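# Set the cable runway's far end onto the bracket

## Task

Rest the far end of the cable runway securely on the bracket, seated between its lugs, then open the grippers and move the arms away; it counts only if the runway stays there with no robot supporting it.

## Robot and tools

Robots and cameras: four identical i2rt Big YAM arms named arm1, arm2, arm3 and arm4. Each has six revolute joints, a two-finger gripper and a wrist camera (arm1_cam_wrist to arm4_cam_wrist). Two fixed room cameras, cam_high and cam_low, watch the scene. The hand can reach roughly 1.0 m from the joint1 axis. With joint1 and joint6 at 0 and the hand level and pointing forward, the wrist camera rides on top of the hand and looks toward the fingertips.

Frames: there is one shared scene frame with its origin on the floor and +z up. The hand point (URDF link pinch, 0.13629 m out from the gripper body) is midway between the fingertips; the hand's z axis runs along the fingers and the fingers open and close along its y axis. Robot foot poses are never printed. All commands are in joint space, so no Cartesian poses are sent.

execute_actions(actions, cameras): actions is a list holding one action object, or empty to simply read state and images. An action is an object keyed by arm name; under each arm is a "joints" object of absolute joint targets (not offsets). Each arm gets its own set of keys, any subset of: joint1_rad (-2.879 to 2.879 rad; base yaw, positive counter-clockwise seen from above, 0 points the way the foot faces), joint2_rad (0 to 3.141 rad; shoulder, 0 has the upper arm pointing back and about level, increasing lifts it up then forward), joint3_rad (0 to 3.019 rad; elbow, 0 folds the forearm onto the upper arm, increasing opens it), joint4_rad (-1.692 to 1.57 rad; hand pitch, positive tips the fingers up), joint5_rad (-1.57 to 1.57 rad; sideways hand swing, positive toward the arm's right), joint6_rad (-2.094 to 2.094 rad; hand roll, positive clockwise viewed from behind the hand), gripper_m (0 to 0.093 m, the fingertip gap). Tolerances for counting a joint as arrived: ±0.045, ±0.14, ±0.09, ±0.055, ±0.03, ±0.035 rad and ±0.003 m. Every motion in an action starts at once and may finish at different moments; one action runs at most 15 s. Joints move at different speeds, so the hand can sweep a wide path between postures. An unknown key or an out-of-range number rejects the entire call and nothing moves. A joint or arm left out of an action may still be driving toward an earlier target. cameras is a list of camera names, or "all"; omitted or null means all, [] means none.

wait(seconds): 0 to 10 s of letting the scene run with no new command; returns the same things as an empty action.

zoom_image(camera, region): enlarges part of a camera's latest full image; region is [x0, y0, x1, y1] in pixels from the top-left, at most 504 by 504.

read_manual(section): returns the URDF licence texts ("licences"); moves nothing.

finished_scene(scene): pass the current scene number (integer, 1 to 2) to end it after the robots have held the last command; irreversible. Its result says whether the goal was met and may give the next task. Replying with no tool call also ends the work.

Reading results: each robot's state includes joint_positions and joint torques (total drive output per arm joint; nonzero even in free air, with per-arm offsets, scale and noise, so treat them as rough). A pictures line lists the cameras in image order. joint_status tells how each commanded motion ended: off_target (stopped short, may still push), contact_stop or time_out (target dropped, holds where it stopped), not_followed (a safety check refused that arm's joint targets, usually with a cause line; the gripper part still runs, and refused targets may be retried on later actions), limit_stop_at_motor_heat (stopped by overheating; resend the target). After time_out a joint may keep a target no more than 0.375, 0.375, 0.113, 0.225, 0.075, 0.3 rad (joints 1 to 6) from where it sits and keep pushing; on_its_own lists such uncommanded behaviour, where "held at" is the held target, not the actual position. Sending a joint its reported position relieves the push. MOTOR HOT appears from 85 °C; at 100 °C an OVER-TEMPERATURE FAULT drops that whole arm and its gripper until it cools.

Cautions: the arms do not halt on contact and can press very hard, heating motors. Two robots pressing hard together fails the run; hard hits may too. The anti-collision check may react late and ignores fingers, gripper housings and wrist cameras, and no line reports robot-to-robot contact. Contact through a held object is fine. A joint carrying a load tends to sag; a target very near the current position may produce no motion. Arms do not wait for one another. The robots keep the last command while you think. Loose objects may occasionally get a brief shove. Never knock items out of the work area or onto the floor, and avoid drops, slips, slams and hard pushes.

Each tool is called after "Call:" by a JSON object that holds its "op" and its "data", one argument or row to a line.

## Session

Call:
{"op": "execute_actions", "data": {
  "actions": []
}}

Scene clock: 0.00 s.
Joint torques (N m, as the arm reports them, + toward a larger angle): no reading
Motor temperatures (°C, as the motors report them): arm1=[24 23 22 22 24 24] | arm2=[24 25 24 23 24 22] | arm3=[25 23 22 24 23 23] | arm4=[22 25 23 22 24 22]
arm1.joint_positions: joint1_rad=+0.250 joint2_rad=+0.622 joint3_rad=+1.376 joint4_rad=-1.515 joint5_rad=-0.133 joint6_rad=+0.164 gripper_m=+0.095
arm1.joint_status: not commanded
arm1.hand: x=-1.0459 y=-0.2780 z=+1.2921 quat_wxyz=(-0.184, +0.655, -0.641, -0.356) (m; scene frame)
arm2.joint_positions: joint1_rad=+0.399 joint2_rad=+0.644 joint3_rad=+1.402 joint4_rad=-1.387 joint5_rad=+0.104 joint6_rad=-0.029 gripper_m=+0.094
arm2.joint_status: not commanded
arm2.hand: x=-0.2354 y=+0.2882 z=+1.3591 quat_wxyz=(-0.332, -0.526, -0.721, +0.307) (m; scene frame)
arm3.joint_positions: joint1_rad=-0.134 joint2_rad=+0.501 joint3_rad=+1.429 joint4_rad=-1.226 joint5_rad=+0.035 joint6_rad=-0.352 gripper_m=+0.094
arm3.joint_status: not commanded
arm3.hand: x=+0.6207 y=-0.3507 z=+1.4462 quat_wxyz=(-0.480, +0.668, -0.450, -0.347) (m; scene frame)
arm4.joint_positions: joint1_rad=+0.086 joint2_rad=+0.450 joint3_rad=+1.365 joint4_rad=-1.510 joint5_rad=-0.130 joint6_rad=+0.466 gripper_m=+0.094
arm4.joint_status: not commanded
arm4.hand: x=+1.2726 y=+0.3676 z=+1.2971 quat_wxyz=(-0.451, -0.675, -0.565, +0.151) (m; scene frame)
pictures: arm1_cam_wrist, arm2_cam_wrist, arm3_cam_wrist, arm4_cam_wrist, cam_high, cam_low
Images, in order (width x height): arm1_cam_wrist 616x616, arm2_cam_wrist 616x616, arm3_cam_wrist 616x616, arm4_cam_wrist 616x616, cam_high 504x504, cam_low 504x504.

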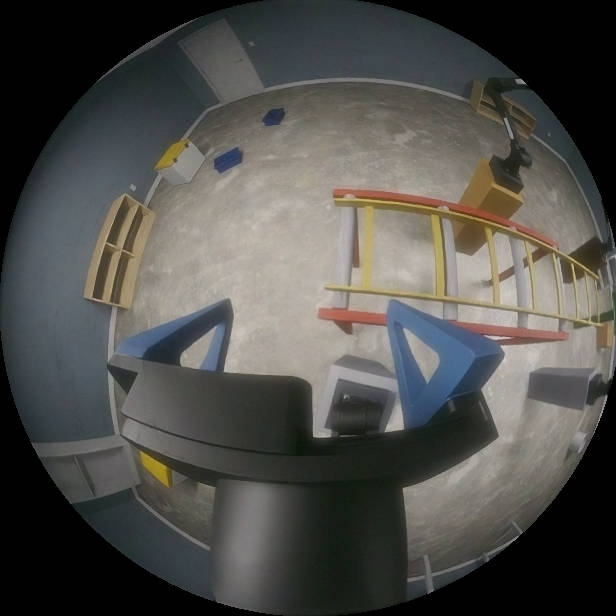

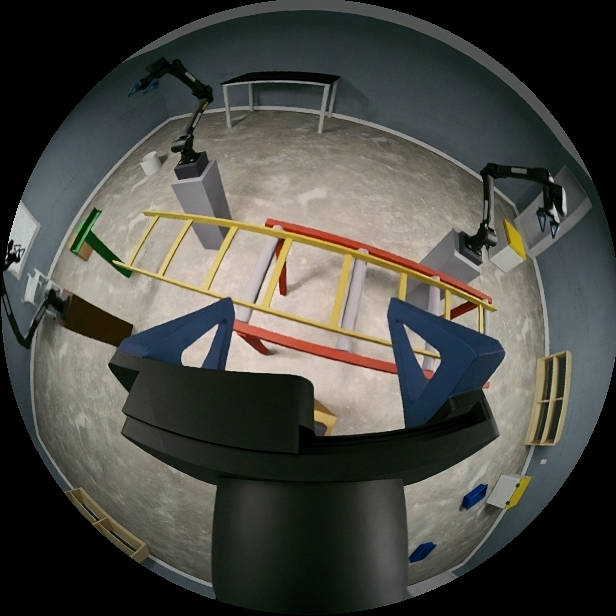

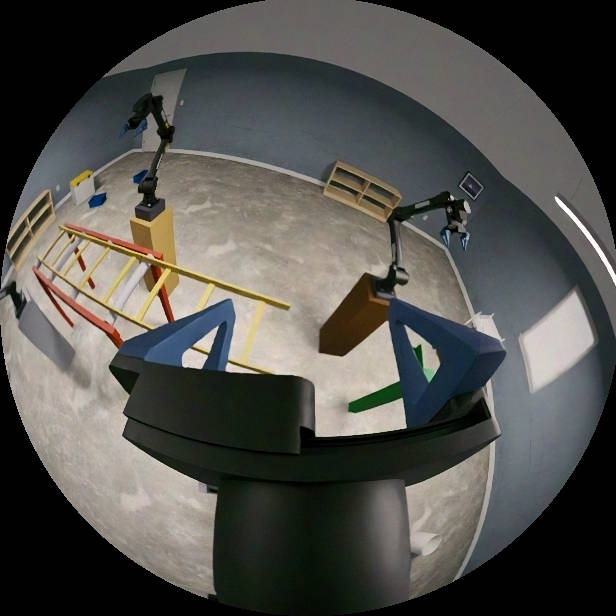

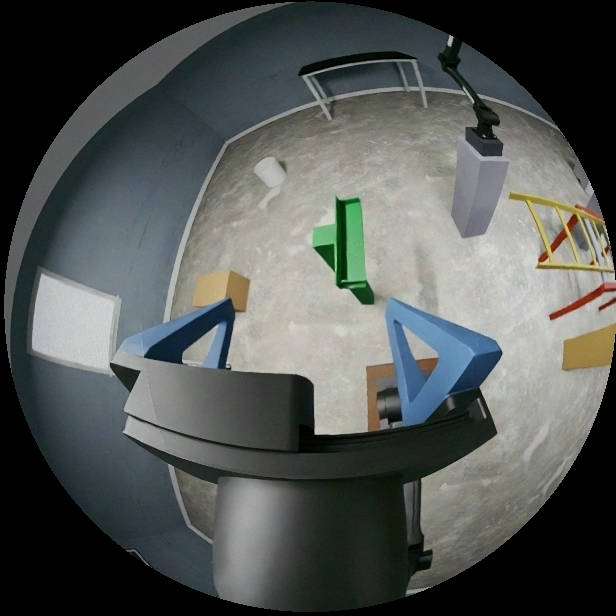

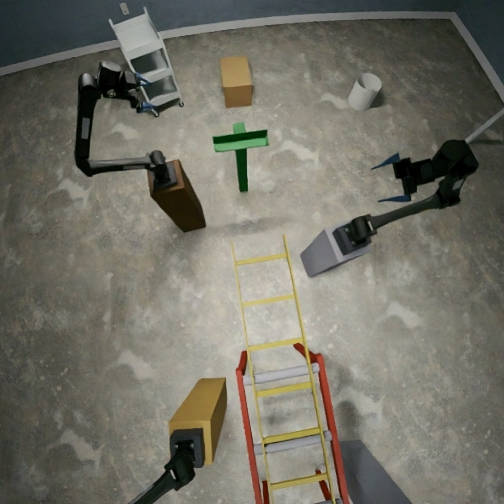

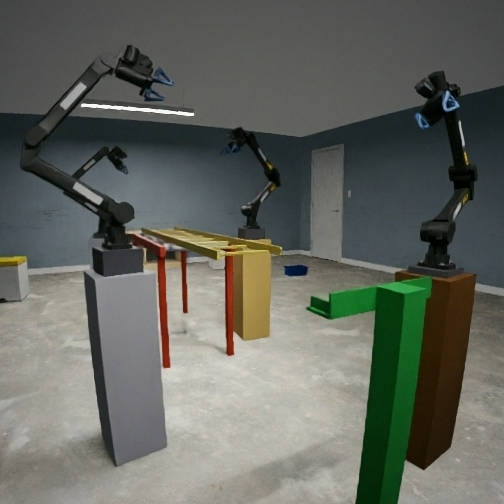

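Call:
{"op": "execute_actions", "data": {
  "actions": [
    {"arm3":{"joints":{"joint1_rad":0.169,"joint2_rad":1.907,"joint3_rad":1.615,"joint4_rad":-1.279,"joint5_rad":0,"joint6_rad":0.373}},"arm4":{"joints":{"joint1_rad":0.2,"joint2_rad":1.7,"joint3_rad":1.5,"joint4_rad":-1.37,"joint5_rad":0,"joint6_rad":0.33}}}
  ],
  "cameras": ["arm3_cam_wrist","arm4_cam_wrist","cam_high","cam_low"]
}}

Scene clock: 4.93 s.
Joint torques (N m, as the arm reports them, + toward a larger angle): arm1=[-1.61  3.04 11.39  2.01 -0.04 -0.12] | arm2=[-0.52  1.13  9.93  2.03 -0.01  0.01] | arm3=[ -0.26 -21.05   9.86  -0.02   0.05   0.04] | arm4=[  0.82 -18.03  10.14   0.25   0.2   -0.18]
Motor temperatures (°C, as the motors report them): arm1=[24 23 23 22 24 24] | arm2=[24 25 25 23 24 22] | arm3=[25 23 23 24 23 23] | arm4=[22 25 24 22 24 22]
arm1.joint_positions: joint1_rad=+0.250 joint2_rad=+0.622 joint3_rad=+1.376 joint4_rad=-1.515 joint5_rad=-0.133 joint6_rad=+0.164 gripper_m=+0.095
arm1.joint_status: not commanded
arm1.hand: x=-1.0459 y=-0.2780 z=+1.2921 quat_wxyz=(-0.184, +0.655, -0.641, -0.356) (m; scene frame)
arm2.joint_positions: joint1_rad=+0.399 joint2_rad=+0.644 joint3_rad=+1.402 joint4_rad=-1.387 joint5_rad=+0.104 joint6_rad=-0.029 gripper_m=+0.094
arm2.joint_status: not commanded
arm2.hand: x=-0.2354 y=+0.2882 z=+1.3591 quat_wxyz=(-0.332, -0.526, -0.721, +0.307) (m; scene frame)
arm3.joint_positions: joint1_rad=+0.161 joint2_rad=+1.918 joint3_rad=+1.591 joint4_rad=-1.265 joint5_rad=+0.003 joint6_rad=+0.362 gripper_m=+0.094
arm3.joint_status: all done
arm3.hand: x=+0.4196 y=-0.0052 z=+0.9360 quat_wxyz=(+0.009, +0.707, -0.707, +0.008) (m; scene frame)
arm4.joint_positions: joint1_rad=+0.196 joint2_rad=+1.694 joint3_rad=+1.481 joint4_rad=-1.376 joint5_rad=-0.003 joint6_rad=+0.342 gripper_m=+0.094
arm4.joint_status: all done
arm4.hand: x=+1.3825 y=+0.0241 z=+0.9500 quat_wxyz=(+0.004, -0.712, -0.702, -0.002) (m; scene frame)
pictures: arm3_cam_wrist, arm4_cam_wrist, cam_high, cam_low
Images, in order (width x height): arm3_cam_wrist 616x616, arm4_cam_wrist 616x616, cam_high 504x504, cam_low 504x504.

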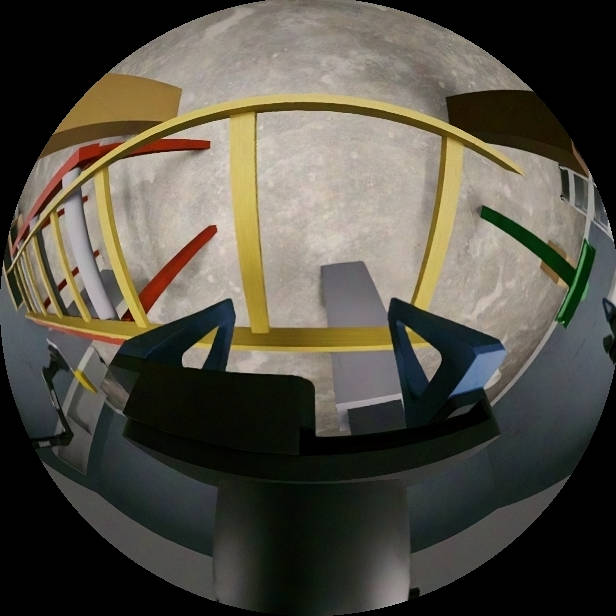

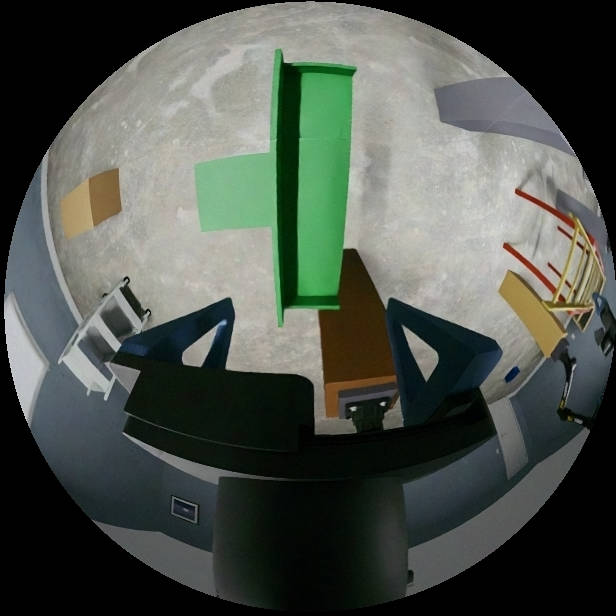

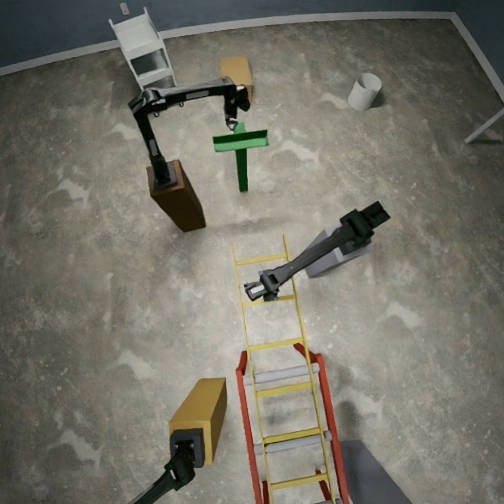

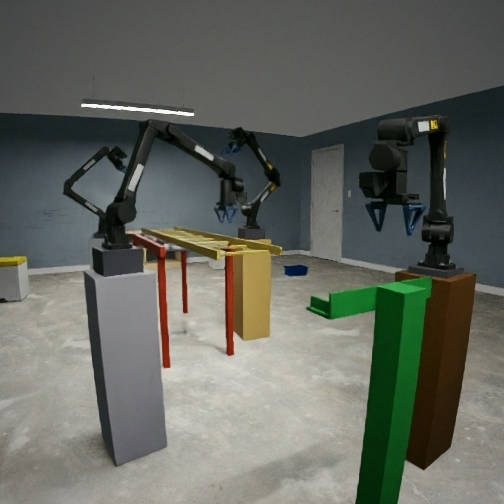

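Call:
{"op": "execute_actions", "data": {
  "actions": [
    {"arm3":{"joints":{"joint1_rad":0.255,"joint2_rad":2.03,"joint3_rad":1.7,"joint4_rad":-1.23,"joint6_rad":0.455}},"arm4":{"joints":{"joint1_rad":0.5,"joint2_rad":1.5}}}
  ],
  "cameras": ["arm3_cam_wrist"]
}}

Call:
{"op": "execute_actions", "data": {
  "actions": [
    {"arm3":{"joints":{"joint2_rad":2.115,"joint3_rad":1.655,"joint4_rad":-1.092}}}
  ],
  "cameras": ["arm3_cam_wrist","cam_low"]
}}

Scene clock: 7.27 s.
Joint torques (N m, as the arm reports them, + toward a larger angle): arm1=[-1.63  3.   11.38  2.03 -0.04 -0.12] | arm2=[ 0.12  1.08  9.91  2.1   0.03 -0.02] | arm3=[ -1.68 -23.38  10.48   0.83   0.08   0.06] | arm4=[ -0.03 -12.94  10.78   0.71   0.1   -0.13]
Motor temperatures (°C, as the motors report them): arm1=[24 23 23 22 24 24] | arm2=[24 25 25 23 24 22] | arm3=[25 23 24 24 23 23] | arm4=[22 25 25 22 24 22]
arm1.joint_positions: joint1_rad=+0.250 joint2_rad=+0.622 joint3_rad=+1.376 joint4_rad=-1.515 joint5_rad=-0.133 joint6_rad=+0.164 gripper_m=+0.095
arm1.joint_status: not commanded
arm1.hand: x=-1.0459 y=-0.2780 z=+1.2921 quat_wxyz=(-0.184, +0.655, -0.641, -0.356) (m; scene frame)
arm2.joint_positions: joint1_rad=+0.399 joint2_rad=+0.644 joint3_rad=+1.402 joint4_rad=-1.387 joint5_rad=+0.104 joint6_rad=-0.029 gripper_m=+0.094
arm2.joint_status: not commanded
arm2.hand: x=-0.2354 y=+0.2882 z=+1.3591 quat_wxyz=(-0.332, -0.526, -0.721, +0.307) (m; scene frame)
arm3.joint_positions: joint1_rad=+0.265 joint2_rad=+2.046 joint3_rad=+1.666 joint4_rad=-1.240 joint5_rad=+0.001 joint6_rad=+0.444 gripper_m=+0.094
arm3.joint_status: all done
arm3.hand: x=+0.3525 y=-0.0052 z=+0.8908 quat_wxyz=(+0.013, +0.715, -0.699, +0.021) (m; scene frame)
arm4.joint_positions: joint1_rad=+0.501 joint2_rad=+1.483 joint3_rad=+1.481 joint4_rad=-1.376 joint5_rad=-0.001 joint6_rad=+0.339 gripper_m=+0.094
arm4.joint_status: all done
arm4.hand: x=+1.5067 y=+0.1113 z=+1.0494 quat_wxyz=(-0.095, -0.593, -0.799, +0.032) (m; scene frame)
pictures: arm3_cam_wrist
Images, in order (width x height): arm3_cam_wrist 616x616.

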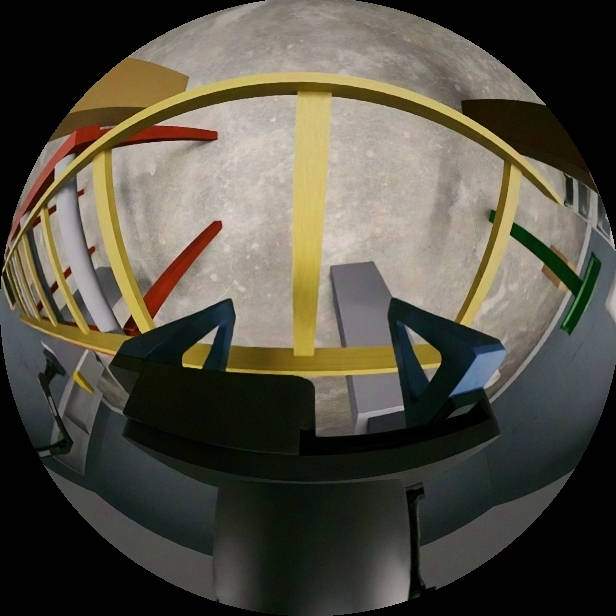

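Scene clock: 8.23 s.
Joint torques (N m, as the arm reports them, + toward a larger angle): arm1=[-1.61  3.02 11.39  2.01 -0.04 -0.12] | arm2=[-0.28  1.57 10.05  2.13 -0.01  0.04] | arm3=[ -1.08 -23.9    8.23   1.29   0.09   0.01] | arm4=[  0.13 -13.45  11.26   0.73   0.06  -0.15]
Motor temperatures (°C, as the motors report them): arm1=[24 23 23 22 24 24] | arm2=[24 25 25 23 24 22] | arm3=[25 23 24 24 23 23] | arm4=[22 25 25 22 24 22]
arm1.joint_positions: joint1_rad=+0.250 joint2_rad=+0.622 joint3_rad=+1.376 joint4_rad=-1.515 joint5_rad=-0.133 joint6_rad=+0.164 gripper_m=+0.095
arm1.joint_status: not commanded
arm1.hand: x=-1.0459 y=-0.2780 z=+1.2921 quat_wxyz=(-0.184, +0.655, -0.641, -0.356) (m; scene frame)
arm2.joint_positions: joint1_rad=+0.399 joint2_rad=+0.644 joint3_rad=+1.402 joint4_rad=-1.387 joint5_rad=+0.104 joint6_rad=-0.029 gripper_m=+0.094
arm2.joint_status: not commanded
arm2.hand: x=-0.2354 y=+0.2882 z=+1.3591 quat_wxyz=(-0.332, -0.526, -0.721, +0.307) (m; scene frame)
arm3.joint_positions: joint1_rad=+0.265 joint2_rad=+2.130 joint3_rad=+1.643 joint4_rad=-1.108 joint5_rad=+0.001 joint6_rad=+0.444 gripper_m=+0.094
arm3.joint_status: all done
arm3.hand: x=+0.3455 y=+0.0072 z=+0.8329 quat_wxyz=(+0.009, +0.715, -0.699, +0.009) (m; scene frame)
arm4.joint_positions: joint1_rad=+0.501 joint2_rad=+1.483 joint3_rad=+1.481 joint4_rad=-1.376 joint5_rad=-0.001 joint6_rad=+0.339 gripper_m=+0.094
arm4.joint_status: not commanded
arm4.hand: x=+1.5067 y=+0.1113 z=+1.0494 quat_wxyz=(-0.095, -0.593, -0.799, +0.032) (m; scene frame)
pictures: arm3_cam_wrist, cam_low
Images, in order (width x height): arm3_cam_wrist 616x616, cam_low 504x504.

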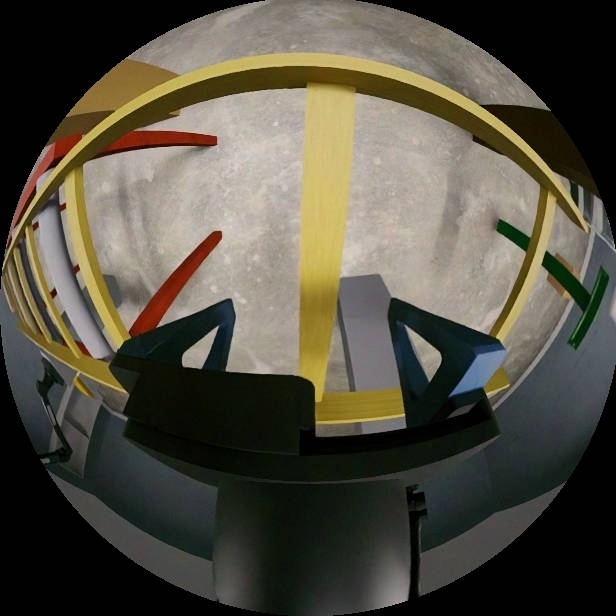

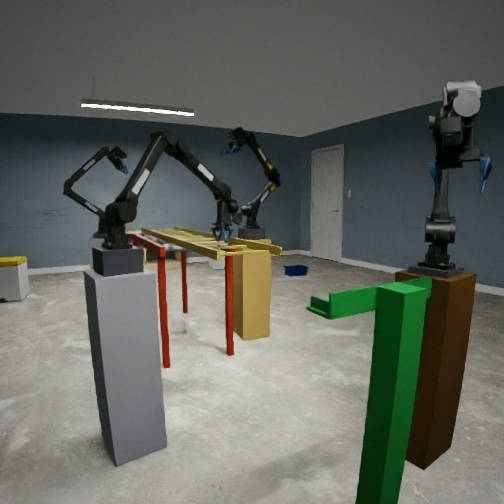

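Call:
{"op": "execute_actions", "data": {
  "actions": [
    {"arm3":{"joints":{"joint1_rad":0.24,"joint2_rad":2.165,"joint4_rad":-1.03,"joint6_rad":0.51}}}
  ],
  "cameras": []
}}

Call:
{"op": "execute_actions", "data": {
  "actions": [
    {"arm3":{"joints":{"gripper_m":0}}}
  ],
  "cameras": ["arm3_cam_wrist"]
}}

Call:
{"op": "execute_actions", "data": {
  "actions": [
    {"arm3":{"joints":{"joint1_rad":0.08,"joint2_rad":2.05,"joint3_rad":1.55,"joint4_rad":-1.04,"joint6_rad":0.33}}}
  ],
  "cameras": ["arm3_cam_wrist","cam_low","cam_high"]
}}

Scene clock: 9.77 s.
Joint torques (N m, as the arm reports them, + toward a larger angle): arm1=[-1.59  3.05 11.4   2.01 -0.05 -0.12] | arm2=[0.03 1.29 9.82 2.18 0.02 0.  ] | arm3=[ -1.05 -22.94   8.1    1.3    0.09   0.08] | arm4=[ -0.39 -12.92  11.19   0.7    0.06  -0.15]
Motor temperatures (°C, as the motors report them): arm1=[24 23 24 22 24 24] | arm2=[24 25 25 23 24 22] | arm3=[25 23 24 24 23 23] | arm4=[22 25 25 22 24 22]
arm1.joint_positions: joint1_rad=+0.250 joint2_rad=+0.622 joint3_rad=+1.376 joint4_rad=-1.515 joint5_rad=-0.133 joint6_rad=+0.164 gripper_m=+0.095
arm1.joint_status: not commanded
arm1.hand: x=-1.0459 y=-0.2780 z=+1.2921 quat_wxyz=(-0.184, +0.655, -0.641, -0.356) (m; scene frame)
arm2.joint_positions: joint1_rad=+0.399 joint2_rad=+0.644 joint3_rad=+1.402 joint4_rad=-1.387 joint5_rad=+0.104 joint6_rad=-0.029 gripper_m=+0.094
arm2.joint_status: not commanded
arm2.hand: x=-0.2354 y=+0.2882 z=+1.3591 quat_wxyz=(-0.332, -0.526, -0.721, +0.307) (m; scene frame)
arm3.joint_positions: joint1_rad=+0.247 joint2_rad=+2.169 joint3_rad=+1.643 joint4_rad=-1.046 joint5_rad=+0.001 joint6_rad=+0.499 gripper_m=+0.094
arm3.joint_status: all done
arm3.hand: x=+0.3508 y=+0.0202 z=+0.8095 quat_wxyz=(+0.005, +0.689, -0.725, -0.001) (m; scene frame)
arm4.joint_positions: joint1_rad=+0.501 joint2_rad=+1.483 joint3_rad=+1.481 joint4_rad=-1.376 joint5_rad=-0.001 joint6_rad=+0.339 gripper_m=+0.094
arm4.joint_status: not commanded
arm4.hand: x=+1.5067 y=+0.1113 z=+1.0494 quat_wxyz=(-0.095, -0.593, -0.799, +0.032) (m; scene frame)
pictures: none
No camera images: the call's "cameras" was empty. Leave "cameras" out to get every camera's image.

Scene clock: 10.50 s.
Joint torques (N m, as the arm reports them, + toward a larger angle): arm1=[-1.53  3.02 11.38  2.01 -0.04 -0.12] | arm2=[-0.13  0.96 10.    2.05 -0.05 -0.02] | arm3=[ -1.21 -22.82   8.16   1.27   0.08   0.07] | arm4=[ -0.32 -13.28  11.06   0.76   0.07  -0.14]
Motor temperatures (°C, as the motors report them): arm1=[24 23 24 22 24 24] | arm2=[24 25 26 23 24 22] | arm3=[25 23 24 24 23 23] | arm4=[22 25 25 22 24 22]
arm1.joint_positions: joint1_rad=+0.250 joint2_rad=+0.622 joint3_rad=+1.376 joint4_rad=-1.515 joint5_rad=-0.133 joint6_rad=+0.164 gripper_m=+0.095
arm1.joint_status: not commanded
arm1.hand: x=-1.0459 y=-0.2780 z=+1.2921 quat_wxyz=(-0.184, +0.655, -0.641, -0.356) (m; scene frame)
arm2.joint_positions: joint1_rad=+0.399 joint2_rad=+0.644 joint3_rad=+1.402 joint4_rad=-1.387 joint5_rad=+0.104 joint6_rad=-0.029 gripper_m=+0.094
arm2.joint_status: not commanded
arm2.hand: x=-0.2354 y=+0.2882 z=+1.3591 quat_wxyz=(-0.332, -0.526, -0.721, +0.307) (m; scene frame)
arm3.joint_positions: joint1_rad=+0.247 joint2_rad=+2.169 joint3_rad=+1.643 joint4_rad=-1.045 joint5_rad=+0.001 joint6_rad=+0.496 gripper_m=+0.023
arm3.joint_status: gripper_m off_target (ended at +0.023, target +0.000)
arm3.hand: x=+0.3508 y=+0.0203 z=+0.8095 quat_wxyz=(+0.005, +0.690, -0.724, -0.002) (m; scene frame)
arm4.joint_positions: joint1_rad=+0.501 joint2_rad=+1.483 joint3_rad=+1.481 joint4_rad=-1.376 joint5_rad=-0.001 joint6_rad=+0.339 gripper_m=+0.094
arm4.joint_status: not commanded
arm4.hand: x=+1.5067 y=+0.1113 z=+1.0494 quat_wxyz=(-0.095, -0.593, -0.799, +0.032) (m; scene frame)
pictures: arm3_cam_wrist
Images, in order (width x height): arm3_cam_wrist 616x616.

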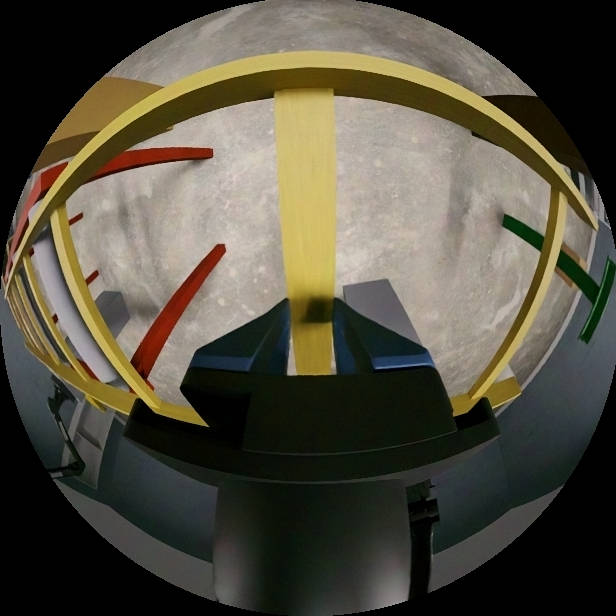

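Scene clock: 12.27 s.
Joint torques (N m, as the arm reports them, + toward a larger angle): arm1=[-1.61  3.02 11.37  2.01 -0.05 -0.13] | arm2=[0.09 1.38 9.96 2.11 0.01 0.01] | arm3=[ -0.58 -26.1    9.91  -0.03   0.18   0.02] | arm4=[ -0.57 -12.97  10.77   0.86   0.05  -0.17]
Motor temperatures (°C, as the motors report them): arm1=[24 23 24 22 24 24] | arm2=[24 25 26 23 24 22] | arm3=[25 24 24 24 23 23] | arm4=[22 25 25 22 24 22]
arm1.joint_positions: joint1_rad=+0.250 joint2_rad=+0.622 joint3_rad=+1.376 joint4_rad=-1.515 joint5_rad=-0.133 joint6_rad=+0.164 gripper_m=+0.095
arm1.joint_status: not commanded
arm1.hand: x=-1.0459 y=-0.2780 z=+1.2921 quat_wxyz=(-0.184, +0.655, -0.641, -0.356) (m; scene frame)
arm2.joint_positions: joint1_rad=+0.399 joint2_rad=+0.644 joint3_rad=+1.402 joint4_rad=-1.387 joint5_rad=+0.104 joint6_rad=-0.029 gripper_m=+0.094
arm2.joint_status: not commanded
arm2.hand: x=-0.2354 y=+0.2882 z=+1.3591 quat_wxyz=(-0.332, -0.526, -0.721, +0.307) (m; scene frame)
arm3.joint_positions: joint1_rad=+0.079 joint2_rad=+2.096 joint3_rad=+1.513 joint4_rad=-1.030 joint5_rad=-0.003 joint6_rad=+0.325 gripper_m=+0.023
arm3.joint_status: all done
arm3.hand: x=+0.4598 y=+0.0162 z=+0.8087 quat_wxyz=(+0.017, +0.691, -0.723, +0.016) (m; scene frame)
arm4.joint_positions: joint1_rad=+0.501 joint2_rad=+1.483 joint3_rad=+1.481 joint4_rad=-1.376 joint5_rad=-0.001 joint6_rad=+0.339 gripper_m=+0.094
arm4.joint_status: not commanded
arm4.hand: x=+1.5067 y=+0.1113 z=+1.0494 quat_wxyz=(-0.095, -0.593, -0.799, +0.032) (m; scene frame)
pictures: arm3_cam_wrist, cam_high, cam_low
Images, in order (width x height): arm3_cam_wrist 616x616, cam_high 504x504, cam_low 504x504.

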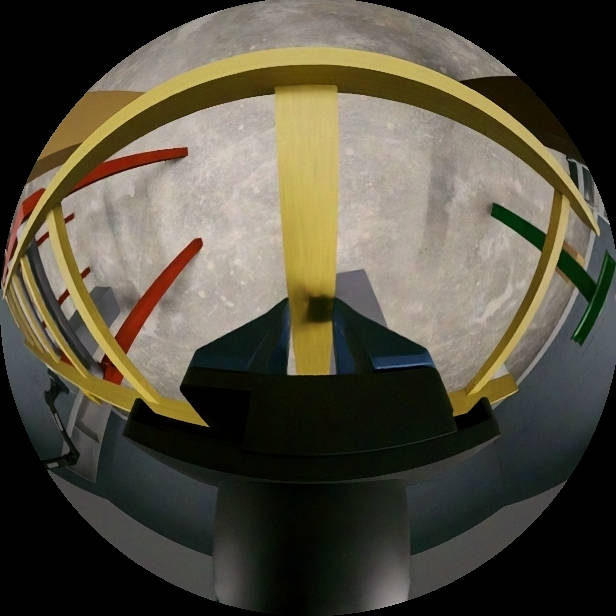

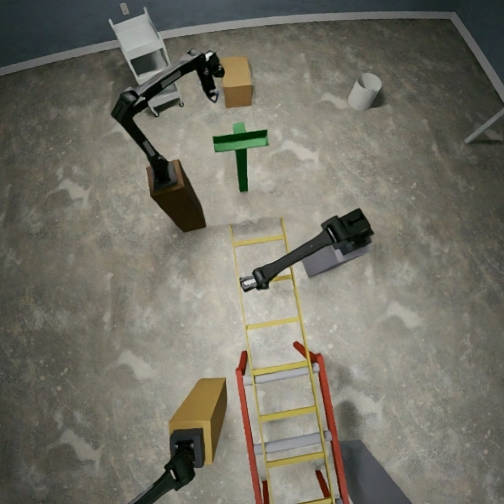

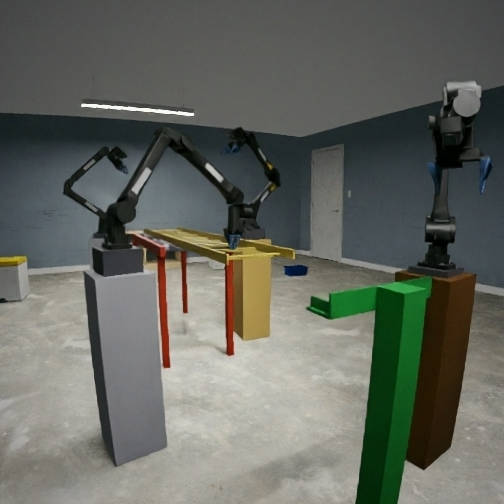

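Call:
{"op": "execute_actions", "data": {
  "actions": [
    {"arm3":{"joints":{"joint1_rad":-0.2,"joint2_rad":1.96,"joint3_rad":1.39,"joint4_rad":-0.91,"joint6_rad":0.05}}}
  ],
  "cameras": []
}}

Call:
{"op": "execute_actions", "data": {
  "actions": [
    {"arm3":{"joints":{"joint1_rad":-0.49,"joint2_rad":1.95,"joint3_rad":1.47,"joint4_rad":-0.934,"joint6_rad":-0.236}}}
  ],
  "cameras": ["arm3_cam_wrist","arm4_cam_wrist","cam_low","cam_high"]
}}

Scene clock: 15.83 s.
Joint torques (N m, as the arm reports them, + toward a larger angle): arm1=[-1.55  3.02 11.39  2.   -0.04 -0.12] | arm2=[-0.07  1.43 10.11  2.02 -0.04 -0.02] | arm3=[ -0.06 -25.35   8.74   0.36   0.01  -0.14] | arm4=[  0.18 -13.36  10.87   0.83   0.1   -0.11]
Motor temperatures (°C, as the motors report them): arm1=[24 23 24 22 24 24] | arm2=[24 25 26 23 24 22] | arm3=[25 24 25 24 23 23] | arm4=[22 25 26 22 24 22]
arm1.joint_positions: joint1_rad=+0.250 joint2_rad=+0.622 joint3_rad=+1.376 joint4_rad=-1.515 joint5_rad=-0.133 joint6_rad=+0.164 gripper_m=+0.095
arm1.joint_status: not commanded
arm1.hand: x=-1.0459 y=-0.2780 z=+1.2921 quat_wxyz=(-0.184, +0.655, -0.641, -0.356) (m; scene frame)
arm2.joint_positions: joint1_rad=+0.399 joint2_rad=+0.644 joint3_rad=+1.402 joint4_rad=-1.387 joint5_rad=+0.104 joint6_rad=-0.029 gripper_m=+0.094
arm2.joint_status: not commanded
arm2.hand: x=-0.2354 y=+0.2882 z=+1.3591 quat_wxyz=(-0.332, -0.526, -0.721, +0.307) (m; scene frame)
arm3.joint_positions: joint1_rad=-0.204 joint2_rad=+2.017 joint3_rad=+1.363 joint4_rad=-0.904 joint5_rad=+0.003 joint6_rad=+0.056 gripper_m=+0.023
arm3.joint_status: all done
arm3.hand: x=+0.6221 y=+0.0126 z=+0.8035 quat_wxyz=(+0.000, +0.686, -0.728, -0.006) (m; scene frame)
arm4.joint_positions: joint1_rad=+0.501 joint2_rad=+1.483 joint3_rad=+1.481 joint4_rad=-1.376 joint5_rad=-0.001 joint6_rad=+0.339 gripper_m=+0.094
arm4.joint_status: not commanded
arm4.hand: x=+1.5067 y=+0.1113 z=+1.0494 quat_wxyz=(-0.095, -0.593, -0.799, +0.032) (m; scene frame)
pictures: none
No camera images: the call's "cameras" was empty. Leave "cameras" out to get every camera's image.

Scene clock: 18.10 s.
Joint torques (N m, as the arm reports them, + toward a larger angle): arm1=[-1.57  3.02 11.38  2.01 -0.05 -0.12] | arm2=[-0.02  0.93  9.86  2.07 -0.03 -0.01] | arm3=[ -0.57 -32.57  12.01   0.03   0.14  -0.21] | arm4=[  0.78 -13.05  10.98   0.61   0.08  -0.14]
Motor temperatures (°C, as the motors report them): arm1=[24 23 24 22 24 24] | arm2=[24 25 26 23 24 22] | arm3=[25 25 26 24 24 23] | arm4=[22 25 26 22 24 22]
arm1.joint_positions: joint1_rad=+0.250 joint2_rad=+0.622 joint3_rad=+1.376 joint4_rad=-1.515 joint5_rad=-0.133 joint6_rad=+0.164 gripper_m=+0.095
arm1.joint_status: not commanded
arm1.hand: x=-1.0459 y=-0.2780 z=+1.2921 quat_wxyz=(-0.184, +0.655, -0.641, -0.356) (m; scene frame)
arm2.joint_positions: joint1_rad=+0.399 joint2_rad=+0.644 joint3_rad=+1.402 joint4_rad=-1.387 joint5_rad=+0.104 joint6_rad=-0.029 gripper_m=+0.094
arm2.joint_status: not commanded
arm2.hand: x=-0.2354 y=+0.2882 z=+1.3591 quat_wxyz=(-0.332, -0.526, -0.721, +0.307) (m; scene frame)
arm3.joint_positions: joint1_rad=-0.492 joint2_rad=+2.077 joint3_rad=+1.402 joint4_rad=-0.924 joint5_rad=-0.002 joint6_rad=-0.220 gripper_m=+0.023
arm3.joint_status: all done
arm3.hand: x=+0.7792 y=-0.0077 z=+0.7815 quat_wxyz=(+0.018, +0.681, -0.732, +0.005) (m; scene frame)
arm4.joint_positions: joint1_rad=+0.501 joint2_rad=+1.483 joint3_rad=+1.481 joint4_rad=-1.376 joint5_rad=-0.001 joint6_rad=+0.339 gripper_m=+0.094
arm4.joint_status: not commanded
arm4.hand: x=+1.5067 y=+0.1113 z=+1.0494 quat_wxyz=(-0.095, -0.593, -0.799, +0.032) (m; scene frame)
pictures: arm3_cam_wrist, arm4_cam_wrist, cam_high, cam_low
Images, in order (width x height): arm3_cam_wrist 616x616, arm4_cam_wrist 616x616, cam_high 504x504, cam_low 504x504.

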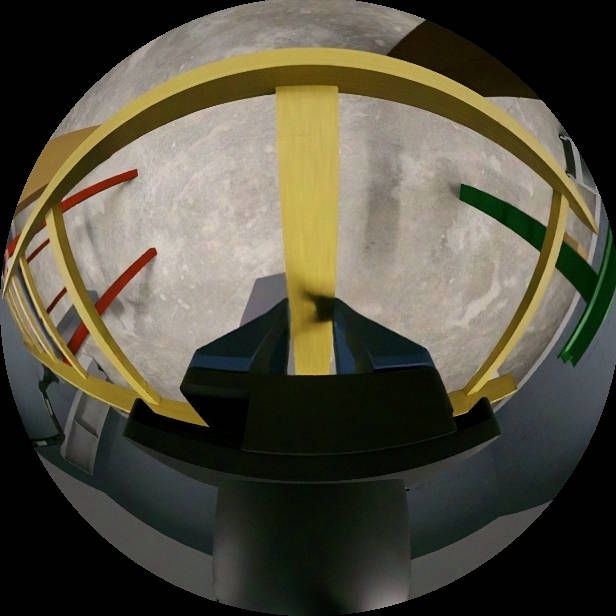

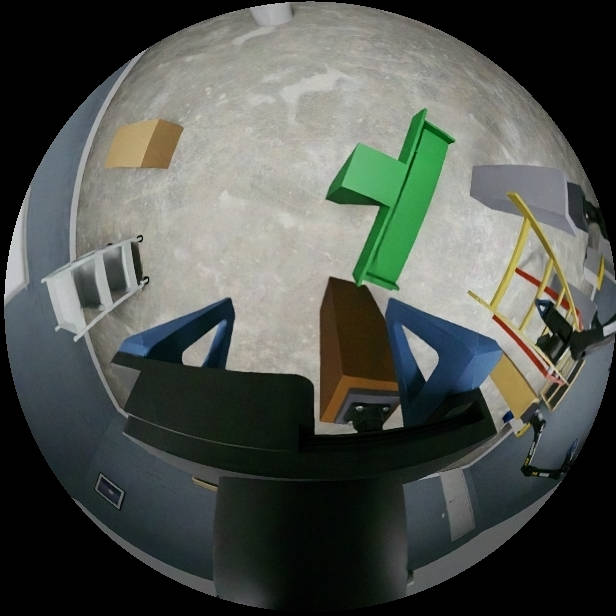

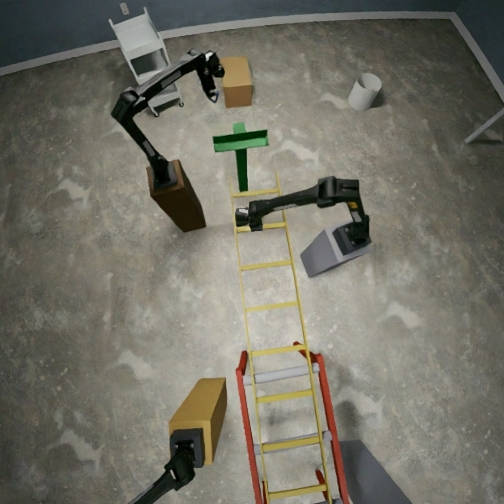

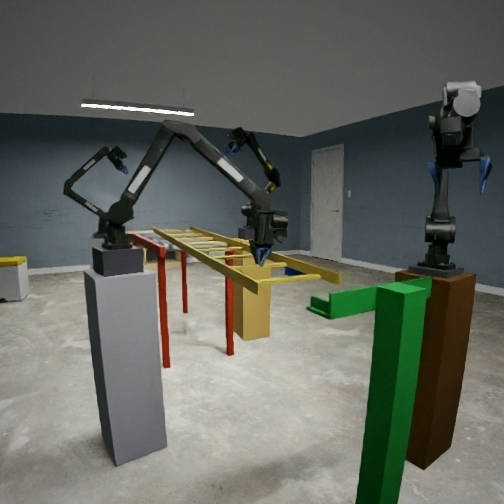

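Call:
{"op": "execute_actions", "data": {
  "actions": [
    {"arm3":{"joints":{"joint1_rad":-0.693,"joint2_rad":1.97,"joint3_rad":1.83,"joint4_rad":-1.084,"joint6_rad":-0.47}},"arm4":{"joints":{"joint1_rad":0.42,"joint2_rad":1.62,"joint6_rad":0.55}}}
  ],
  "cameras": ["arm3_cam_wrist","arm4_cam_wrist","cam_low","cam_high"]
}}

Scene clock: 21.47 s.
Joint torques (N m, as the arm reports them, + toward a larger angle): arm1=[-1.54  3.09 11.39  2.   -0.04 -0.12] | arm2=[-0.21  0.83  9.82  2.04  0.01  0.03] | arm3=[ -1.44 -43.38  16.54   0.21   0.11  -0.17] | arm4=[  0.88 -17.75  10.51   0.48   0.09   0.07]
Motor temperatures (°C, as the motors report them): arm1=[24 23 25 22 24 24] | arm2=[24 25 26 23 24 22] | arm3=[25 26 28 24 24 23] | arm4=[22 25 26 22 24 22]
arm1.joint_positions: joint1_rad=+0.250 joint2_rad=+0.622 joint3_rad=+1.376 joint4_rad=-1.515 joint5_rad=-0.133 joint6_rad=+0.164 gripper_m=+0.095
arm1.joint_status: not commanded
arm1.hand: x=-1.0459 y=-0.2780 z=+1.2921 quat_wxyz=(-0.184, +0.655, -0.641, -0.356) (m; scene frame)
arm2.joint_positions: joint1_rad=+0.399 joint2_rad=+0.644 joint3_rad=+1.402 joint4_rad=-1.387 joint5_rad=+0.104 joint6_rad=-0.029 gripper_m=+0.094
arm2.joint_status: not commanded
arm2.hand: x=-0.2354 y=+0.2882 z=+1.3591 quat_wxyz=(-0.332, -0.526, -0.721, +0.307) (m; scene frame)
arm3.joint_positions: joint1_rad=-0.686 joint2_rad=+2.172 joint3_rad=+1.690 joint4_rad=-1.074 joint5_rad=-0.001 joint6_rad=-0.459 gripper_m=+0.023
arm3.joint_status: joint2_rad time_out (moved +0.096 of -0.107); joint3_rad time_out (moved +0.288 of +0.428); the others done
arm3.on_its_own: joint2_rad reads +2.172 and still pushes toward +1.970 since a time_out; joint3_rad reads +1.690 and still pushes toward +1.803 since a time_out
arm3.hand: x=+0.9155 y=+0.0209 z=+0.8169 quat_wxyz=(-0.001, +0.698, -0.716, -0.005) (m; scene frame)
arm4.joint_positions: joint1_rad=+0.412 joint2_rad=+1.630 joint3_rad=+1.481 joint4_rad=-1.376 joint5_rad=-0.001 joint6_rad=+0.539 gripper_m=+0.094
arm4.joint_status: all done
arm4.hand: x=+1.4790 y=+0.0734 z=+0.9806 quat_wxyz=(-0.026, -0.705, -0.709, +0.009) (m; scene frame)
pictures: arm3_cam_wrist, arm4_cam_wrist, cam_high, cam_low
Images, in order (width x height): arm3_cam_wrist 616x616, arm4_cam_wrist 616x616, cam_high 504x504, cam_low 504x504.

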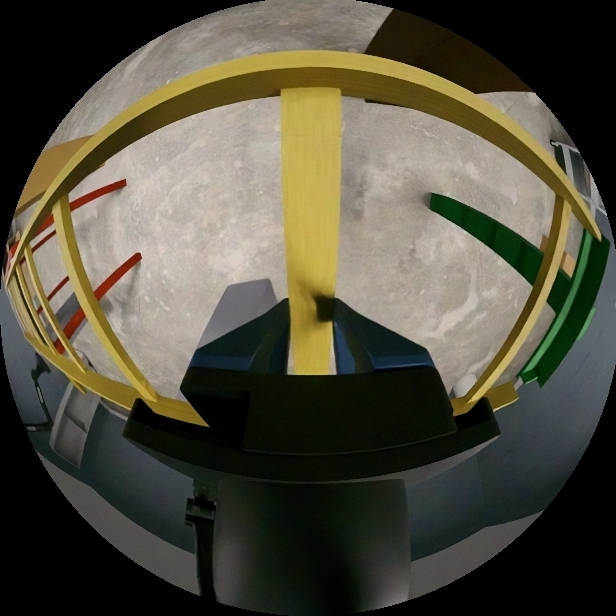

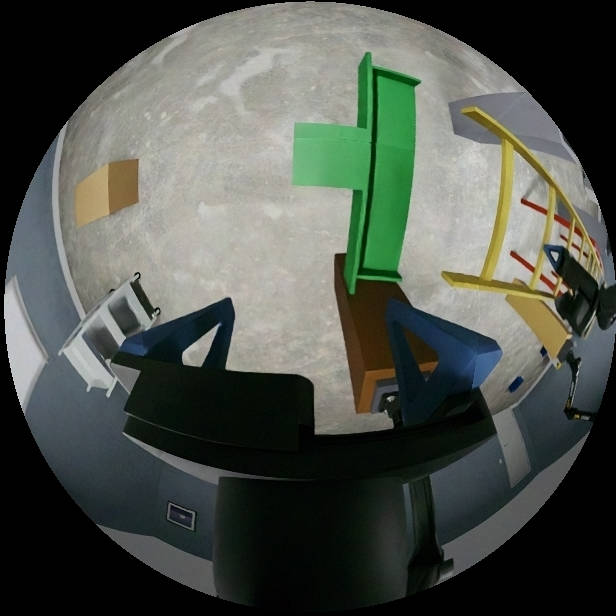

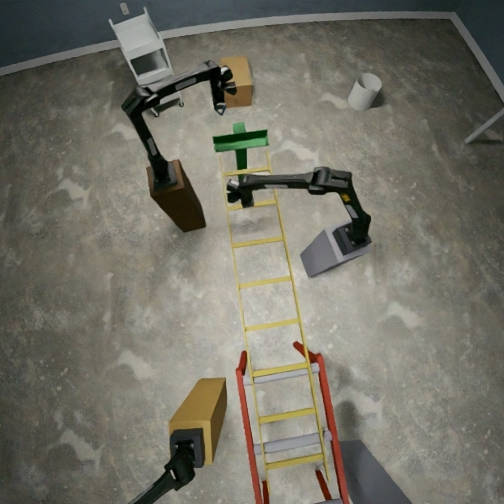

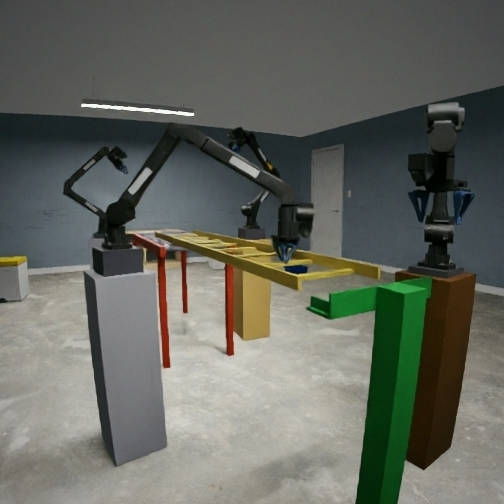

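Call:
{"op": "execute_actions", "data": {
  "actions": [
    {"arm3":{"joints":{"joint1_rad":-0.77,"joint2_rad":2.01,"joint3_rad":1.98,"joint4_rad":-1.17,"joint6_rad":-0.545}}}
  ],
  "cameras": ["arm4_cam_wrist","cam_low"]
}}

Scene clock: 24.13 s.
Joint torques (N m, as the arm reports them, + toward a larger angle): arm1=[-1.59  3.07 11.38  2.01 -0.04 -0.12] | arm2=[-0.18  1.23 10.01  2.12  0.02  0.  ] | arm3=[  0.53 -45.8   16.63  -0.29  -0.25  -0.2 ] | arm4=[  0.67 -17.96  10.39   0.27   0.09   0.11]
Motor temperatures (°C, as the motors report them): arm1=[24 23 25 22 24 24] | arm2=[24 25 26 23 24 22] | arm3=[25 27 31 24 24 23] | arm4=[22 26 26 22 24 22]
arm1.joint_positions: joint1_rad=+0.250 joint2_rad=+0.622 joint3_rad=+1.376 joint4_rad=-1.515 joint5_rad=-0.133 joint6_rad=+0.164 gripper_m=+0.095
arm1.joint_status: not commanded
arm1.hand: x=-1.0459 y=-0.2780 z=+1.2921 quat_wxyz=(-0.184, +0.655, -0.641, -0.356) (m; scene frame)
arm2.joint_positions: joint1_rad=+0.399 joint2_rad=+0.644 joint3_rad=+1.402 joint4_rad=-1.387 joint5_rad=+0.104 joint6_rad=-0.029 gripper_m=+0.094
arm2.joint_status: not commanded
arm2.hand: x=-0.2354 y=+0.2882 z=+1.3591 quat_wxyz=(-0.332, -0.526, -0.721, +0.307) (m; scene frame)
arm3.joint_positions: joint1_rad=-0.790 joint2_rad=+2.230 joint3_rad=+1.804 joint4_rad=-1.153 joint5_rad=+0.009 joint6_rad=-0.532 gripper_m=+0.023
arm3.joint_status: joint2_rad time_out (moved +0.057 of -0.162); joint3_rad time_out (moved +0.114 of +0.290); the others done
arm3.on_its_own: joint2_rad reads +2.230 and still pushes toward +2.010 since a time_out; joint3_rad reads +1.804 and still pushes toward +1.917 since a time_out
arm3.hand: x=+0.9847 y=+0.0021 z=+0.8196 quat_wxyz=(+0.008, +0.687, -0.727, +0.003) (m; scene frame)
arm4.joint_positions: joint1_rad=+0.412 joint2_rad=+1.630 joint3_rad=+1.481 joint4_rad=-1.376 joint5_rad=-0.001 joint6_rad=+0.539 gripper_m=+0.094
arm4.joint_status: not commanded
arm4.hand: x=+1.4790 y=+0.0734 z=+0.9806 quat_wxyz=(-0.026, -0.705, -0.709, +0.009) (m; scene frame)
pictures: arm4_cam_wrist, cam_low
Images, in order (width x height): arm4_cam_wrist 616x616, cam_low 504x504.

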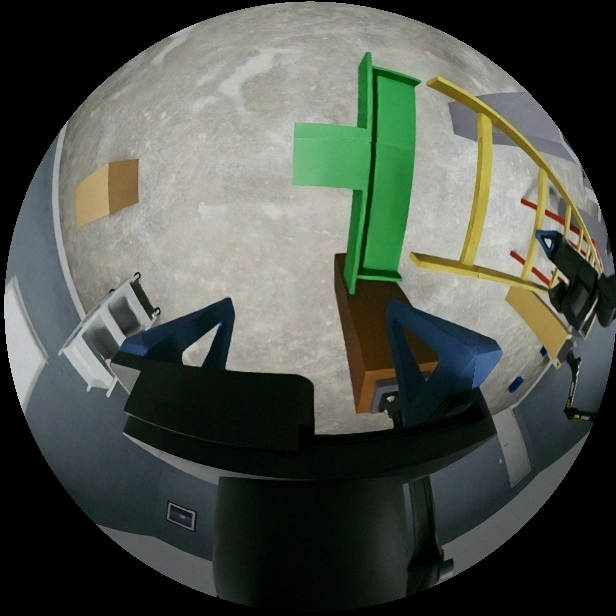

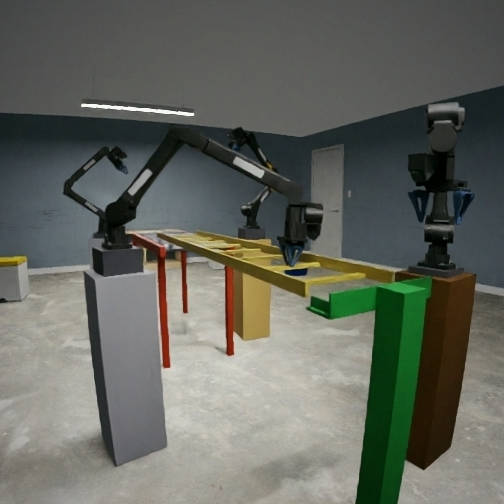

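Call:
{"op": "execute_actions", "data": {
  "actions": [
    {"arm3":{"joints":{"joint1_rad":-0.79,"joint2_rad":2.04,"joint3_rad":2.1,"joint4_rad":-1.17,"joint6_rad":-0.59}}}
  ],
  "cameras": ["arm4_cam_wrist","cam_low"]
}}

Scene clock: 26.77 s.
Joint torques (N m, as the arm reports them, + toward a larger angle): arm1=[-1.6   3.02 11.39  2.   -0.04 -0.12] | arm2=[ 0.39  1.26  9.99  2.06  0.   -0.02] | arm3=[ -0.41 -49.54  16.81   0.34  -0.05  -0.31] | arm4=[  0.51 -18.1   10.56   0.65   0.08   0.13]
Motor temperatures (°C, as the motors report them): arm1=[24 23 25 22 24 24] | arm2=[24 25 26 23 24 22] | arm3=[25 28 34 24 23 23] | arm4=[22 26 26 22 24 22]
arm1.joint_positions: joint1_rad=+0.250 joint2_rad=+0.622 joint3_rad=+1.376 joint4_rad=-1.515 joint5_rad=-0.133 joint6_rad=+0.164 gripper_m=+0.095
arm1.joint_status: not commanded
arm1.hand: x=-1.0459 y=-0.2780 z=+1.2921 quat_wxyz=(-0.184, +0.655, -0.641, -0.356) (m; scene frame)
arm2.joint_positions: joint1_rad=+0.399 joint2_rad=+0.644 joint3_rad=+1.402 joint4_rad=-1.387 joint5_rad=+0.104 joint6_rad=-0.029 gripper_m=+0.094
arm2.joint_status: not commanded
arm2.hand: x=-0.2354 y=+0.2882 z=+1.3591 quat_wxyz=(-0.332, -0.526, -0.721, +0.307) (m; scene frame)
arm3.joint_positions: joint1_rad=-0.793 joint2_rad=+2.280 joint3_rad=+1.904 joint4_rad=-1.164 joint5_rad=+0.003 joint6_rad=-0.564 gripper_m=+0.023
arm3.joint_status: joint2_rad time_out (moved +0.051 of -0.190); joint3_rad time_out (moved +0.100 of +0.296); the others done
arm3.on_its_own: joint2_rad reads +2.280 and still pushes toward +2.040 since a time_out; joint3_rad reads +1.904 and still pushes toward +2.017 since a time_out
arm3.hand: x=+1.0014 y=+0.0260 z=+0.8220 quat_wxyz=(-0.009, +0.697, -0.717, -0.003) (m; scene frame)
arm4.joint_positions: joint1_rad=+0.412 joint2_rad=+1.630 joint3_rad=+1.481 joint4_rad=-1.376 joint5_rad=-0.001 joint6_rad=+0.539 gripper_m=+0.094
arm4.joint_status: not commanded
arm4.hand: x=+1.4790 y=+0.0734 z=+0.9806 quat_wxyz=(-0.026, -0.705, -0.709, +0.009) (m; scene frame)
pictures: arm4_cam_wrist, cam_low
Images, in order (width x height): arm4_cam_wrist 616x616, cam_low 504x504.

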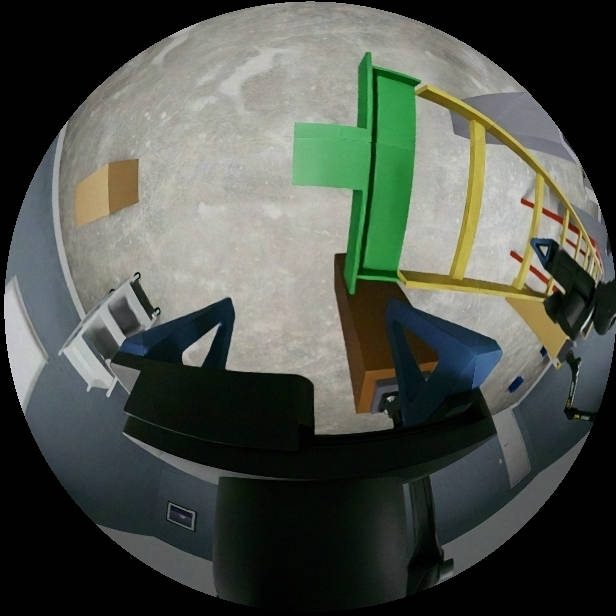

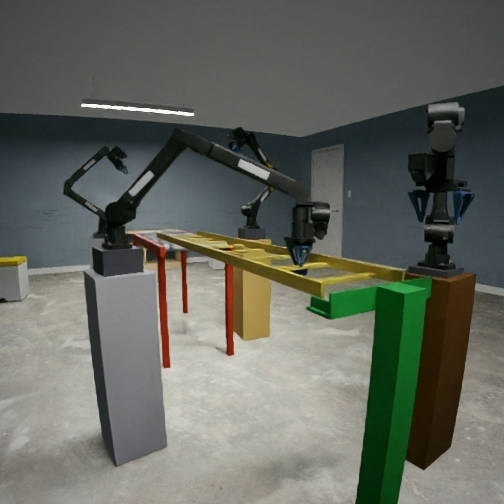

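Call:
{"op": "execute_actions", "data": {
  "actions": [
    {"arm3":{"joints":{"joint1_rad":-0.85,"joint2_rad":2.075,"joint3_rad":2.19,"joint4_rad":-1.21,"joint6_rad":-0.64}}}
  ],
  "cameras": ["arm4_cam_wrist","cam_low"]
}}

Scene clock: 29.43 s.
Joint torques (N m, as the arm reports them, + toward a larger angle): arm1=[-1.58  3.04 11.39  2.01 -0.04 -0.12] | arm2=[ 0.03  1.79 10.06  2.13  0.04 -0.01] | arm3=[  0.12 -50.39  17.1    0.23  -0.05  -0.28] | arm4=[  0.37 -18.    10.49   0.59   0.06   0.07]
Motor temperatures (°C, as the motors report them): arm1=[24 23 25 22 24 24] | arm2=[24 25 27 23 24 22] | arm3=[25 30 36 24 23 23] | arm4=[22 26 26 22 24 22]
arm1.joint_positions: joint1_rad=+0.250 joint2_rad=+0.622 joint3_rad=+1.376 joint4_rad=-1.515 joint5_rad=-0.133 joint6_rad=+0.164 gripper_m=+0.095
arm1.joint_status: not commanded
arm1.hand: x=-1.0459 y=-0.2780 z=+1.2921 quat_wxyz=(-0.184, +0.655, -0.641, -0.356) (m; scene frame)
arm2.joint_positions: joint1_rad=+0.399 joint2_rad=+0.644 joint3_rad=+1.402 joint4_rad=-1.387 joint5_rad=+0.104 joint6_rad=-0.029 gripper_m=+0.094
arm2.joint_status: not commanded
arm2.hand: x=-0.2354 y=+0.2882 z=+1.3591 quat_wxyz=(-0.332, -0.526, -0.721, +0.307) (m; scene frame)
arm3.joint_positions: joint1_rad=-0.857 joint2_rad=+2.323 joint3_rad=+1.988 joint4_rad=-1.203 joint5_rad=+0.003 joint6_rad=-0.618 gripper_m=+0.023
arm3.joint_status: joint2_rad time_out (moved +0.043 of -0.205); joint3_rad time_out (moved +0.084 of +0.286); the others done
arm3.on_its_own: joint2_rad reads +2.323 and still pushes toward +2.075 since a time_out; joint3_rad reads +1.988 and still pushes toward +2.101 since a time_out
arm3.hand: x=+1.0469 y=+0.0128 z=+0.8230 quat_wxyz=(-0.010, +0.693, -0.721, -0.003) (m; scene frame)
arm4.joint_positions: joint1_rad=+0.412 joint2_rad=+1.630 joint3_rad=+1.481 joint4_rad=-1.376 joint5_rad=-0.001 joint6_rad=+0.539 gripper_m=+0.094
arm4.joint_status: not commanded
arm4.hand: x=+1.4790 y=+0.0734 z=+0.9806 quat_wxyz=(-0.026, -0.705, -0.709, +0.009) (m; scene frame)
pictures: arm4_cam_wrist, cam_low
Images, in order (width x height): arm4_cam_wrist 616x616, cam_low 504x504.

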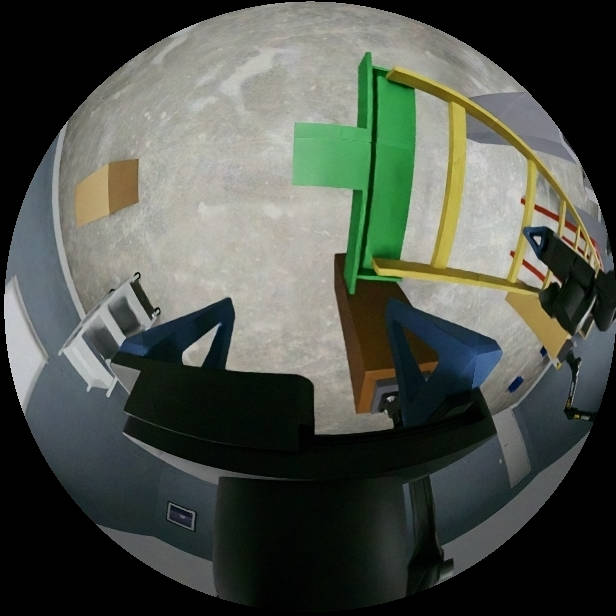

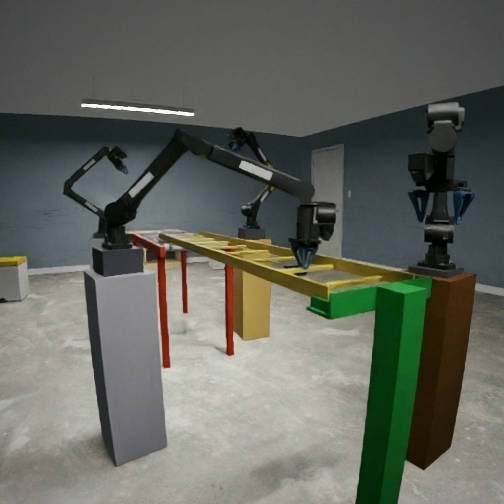

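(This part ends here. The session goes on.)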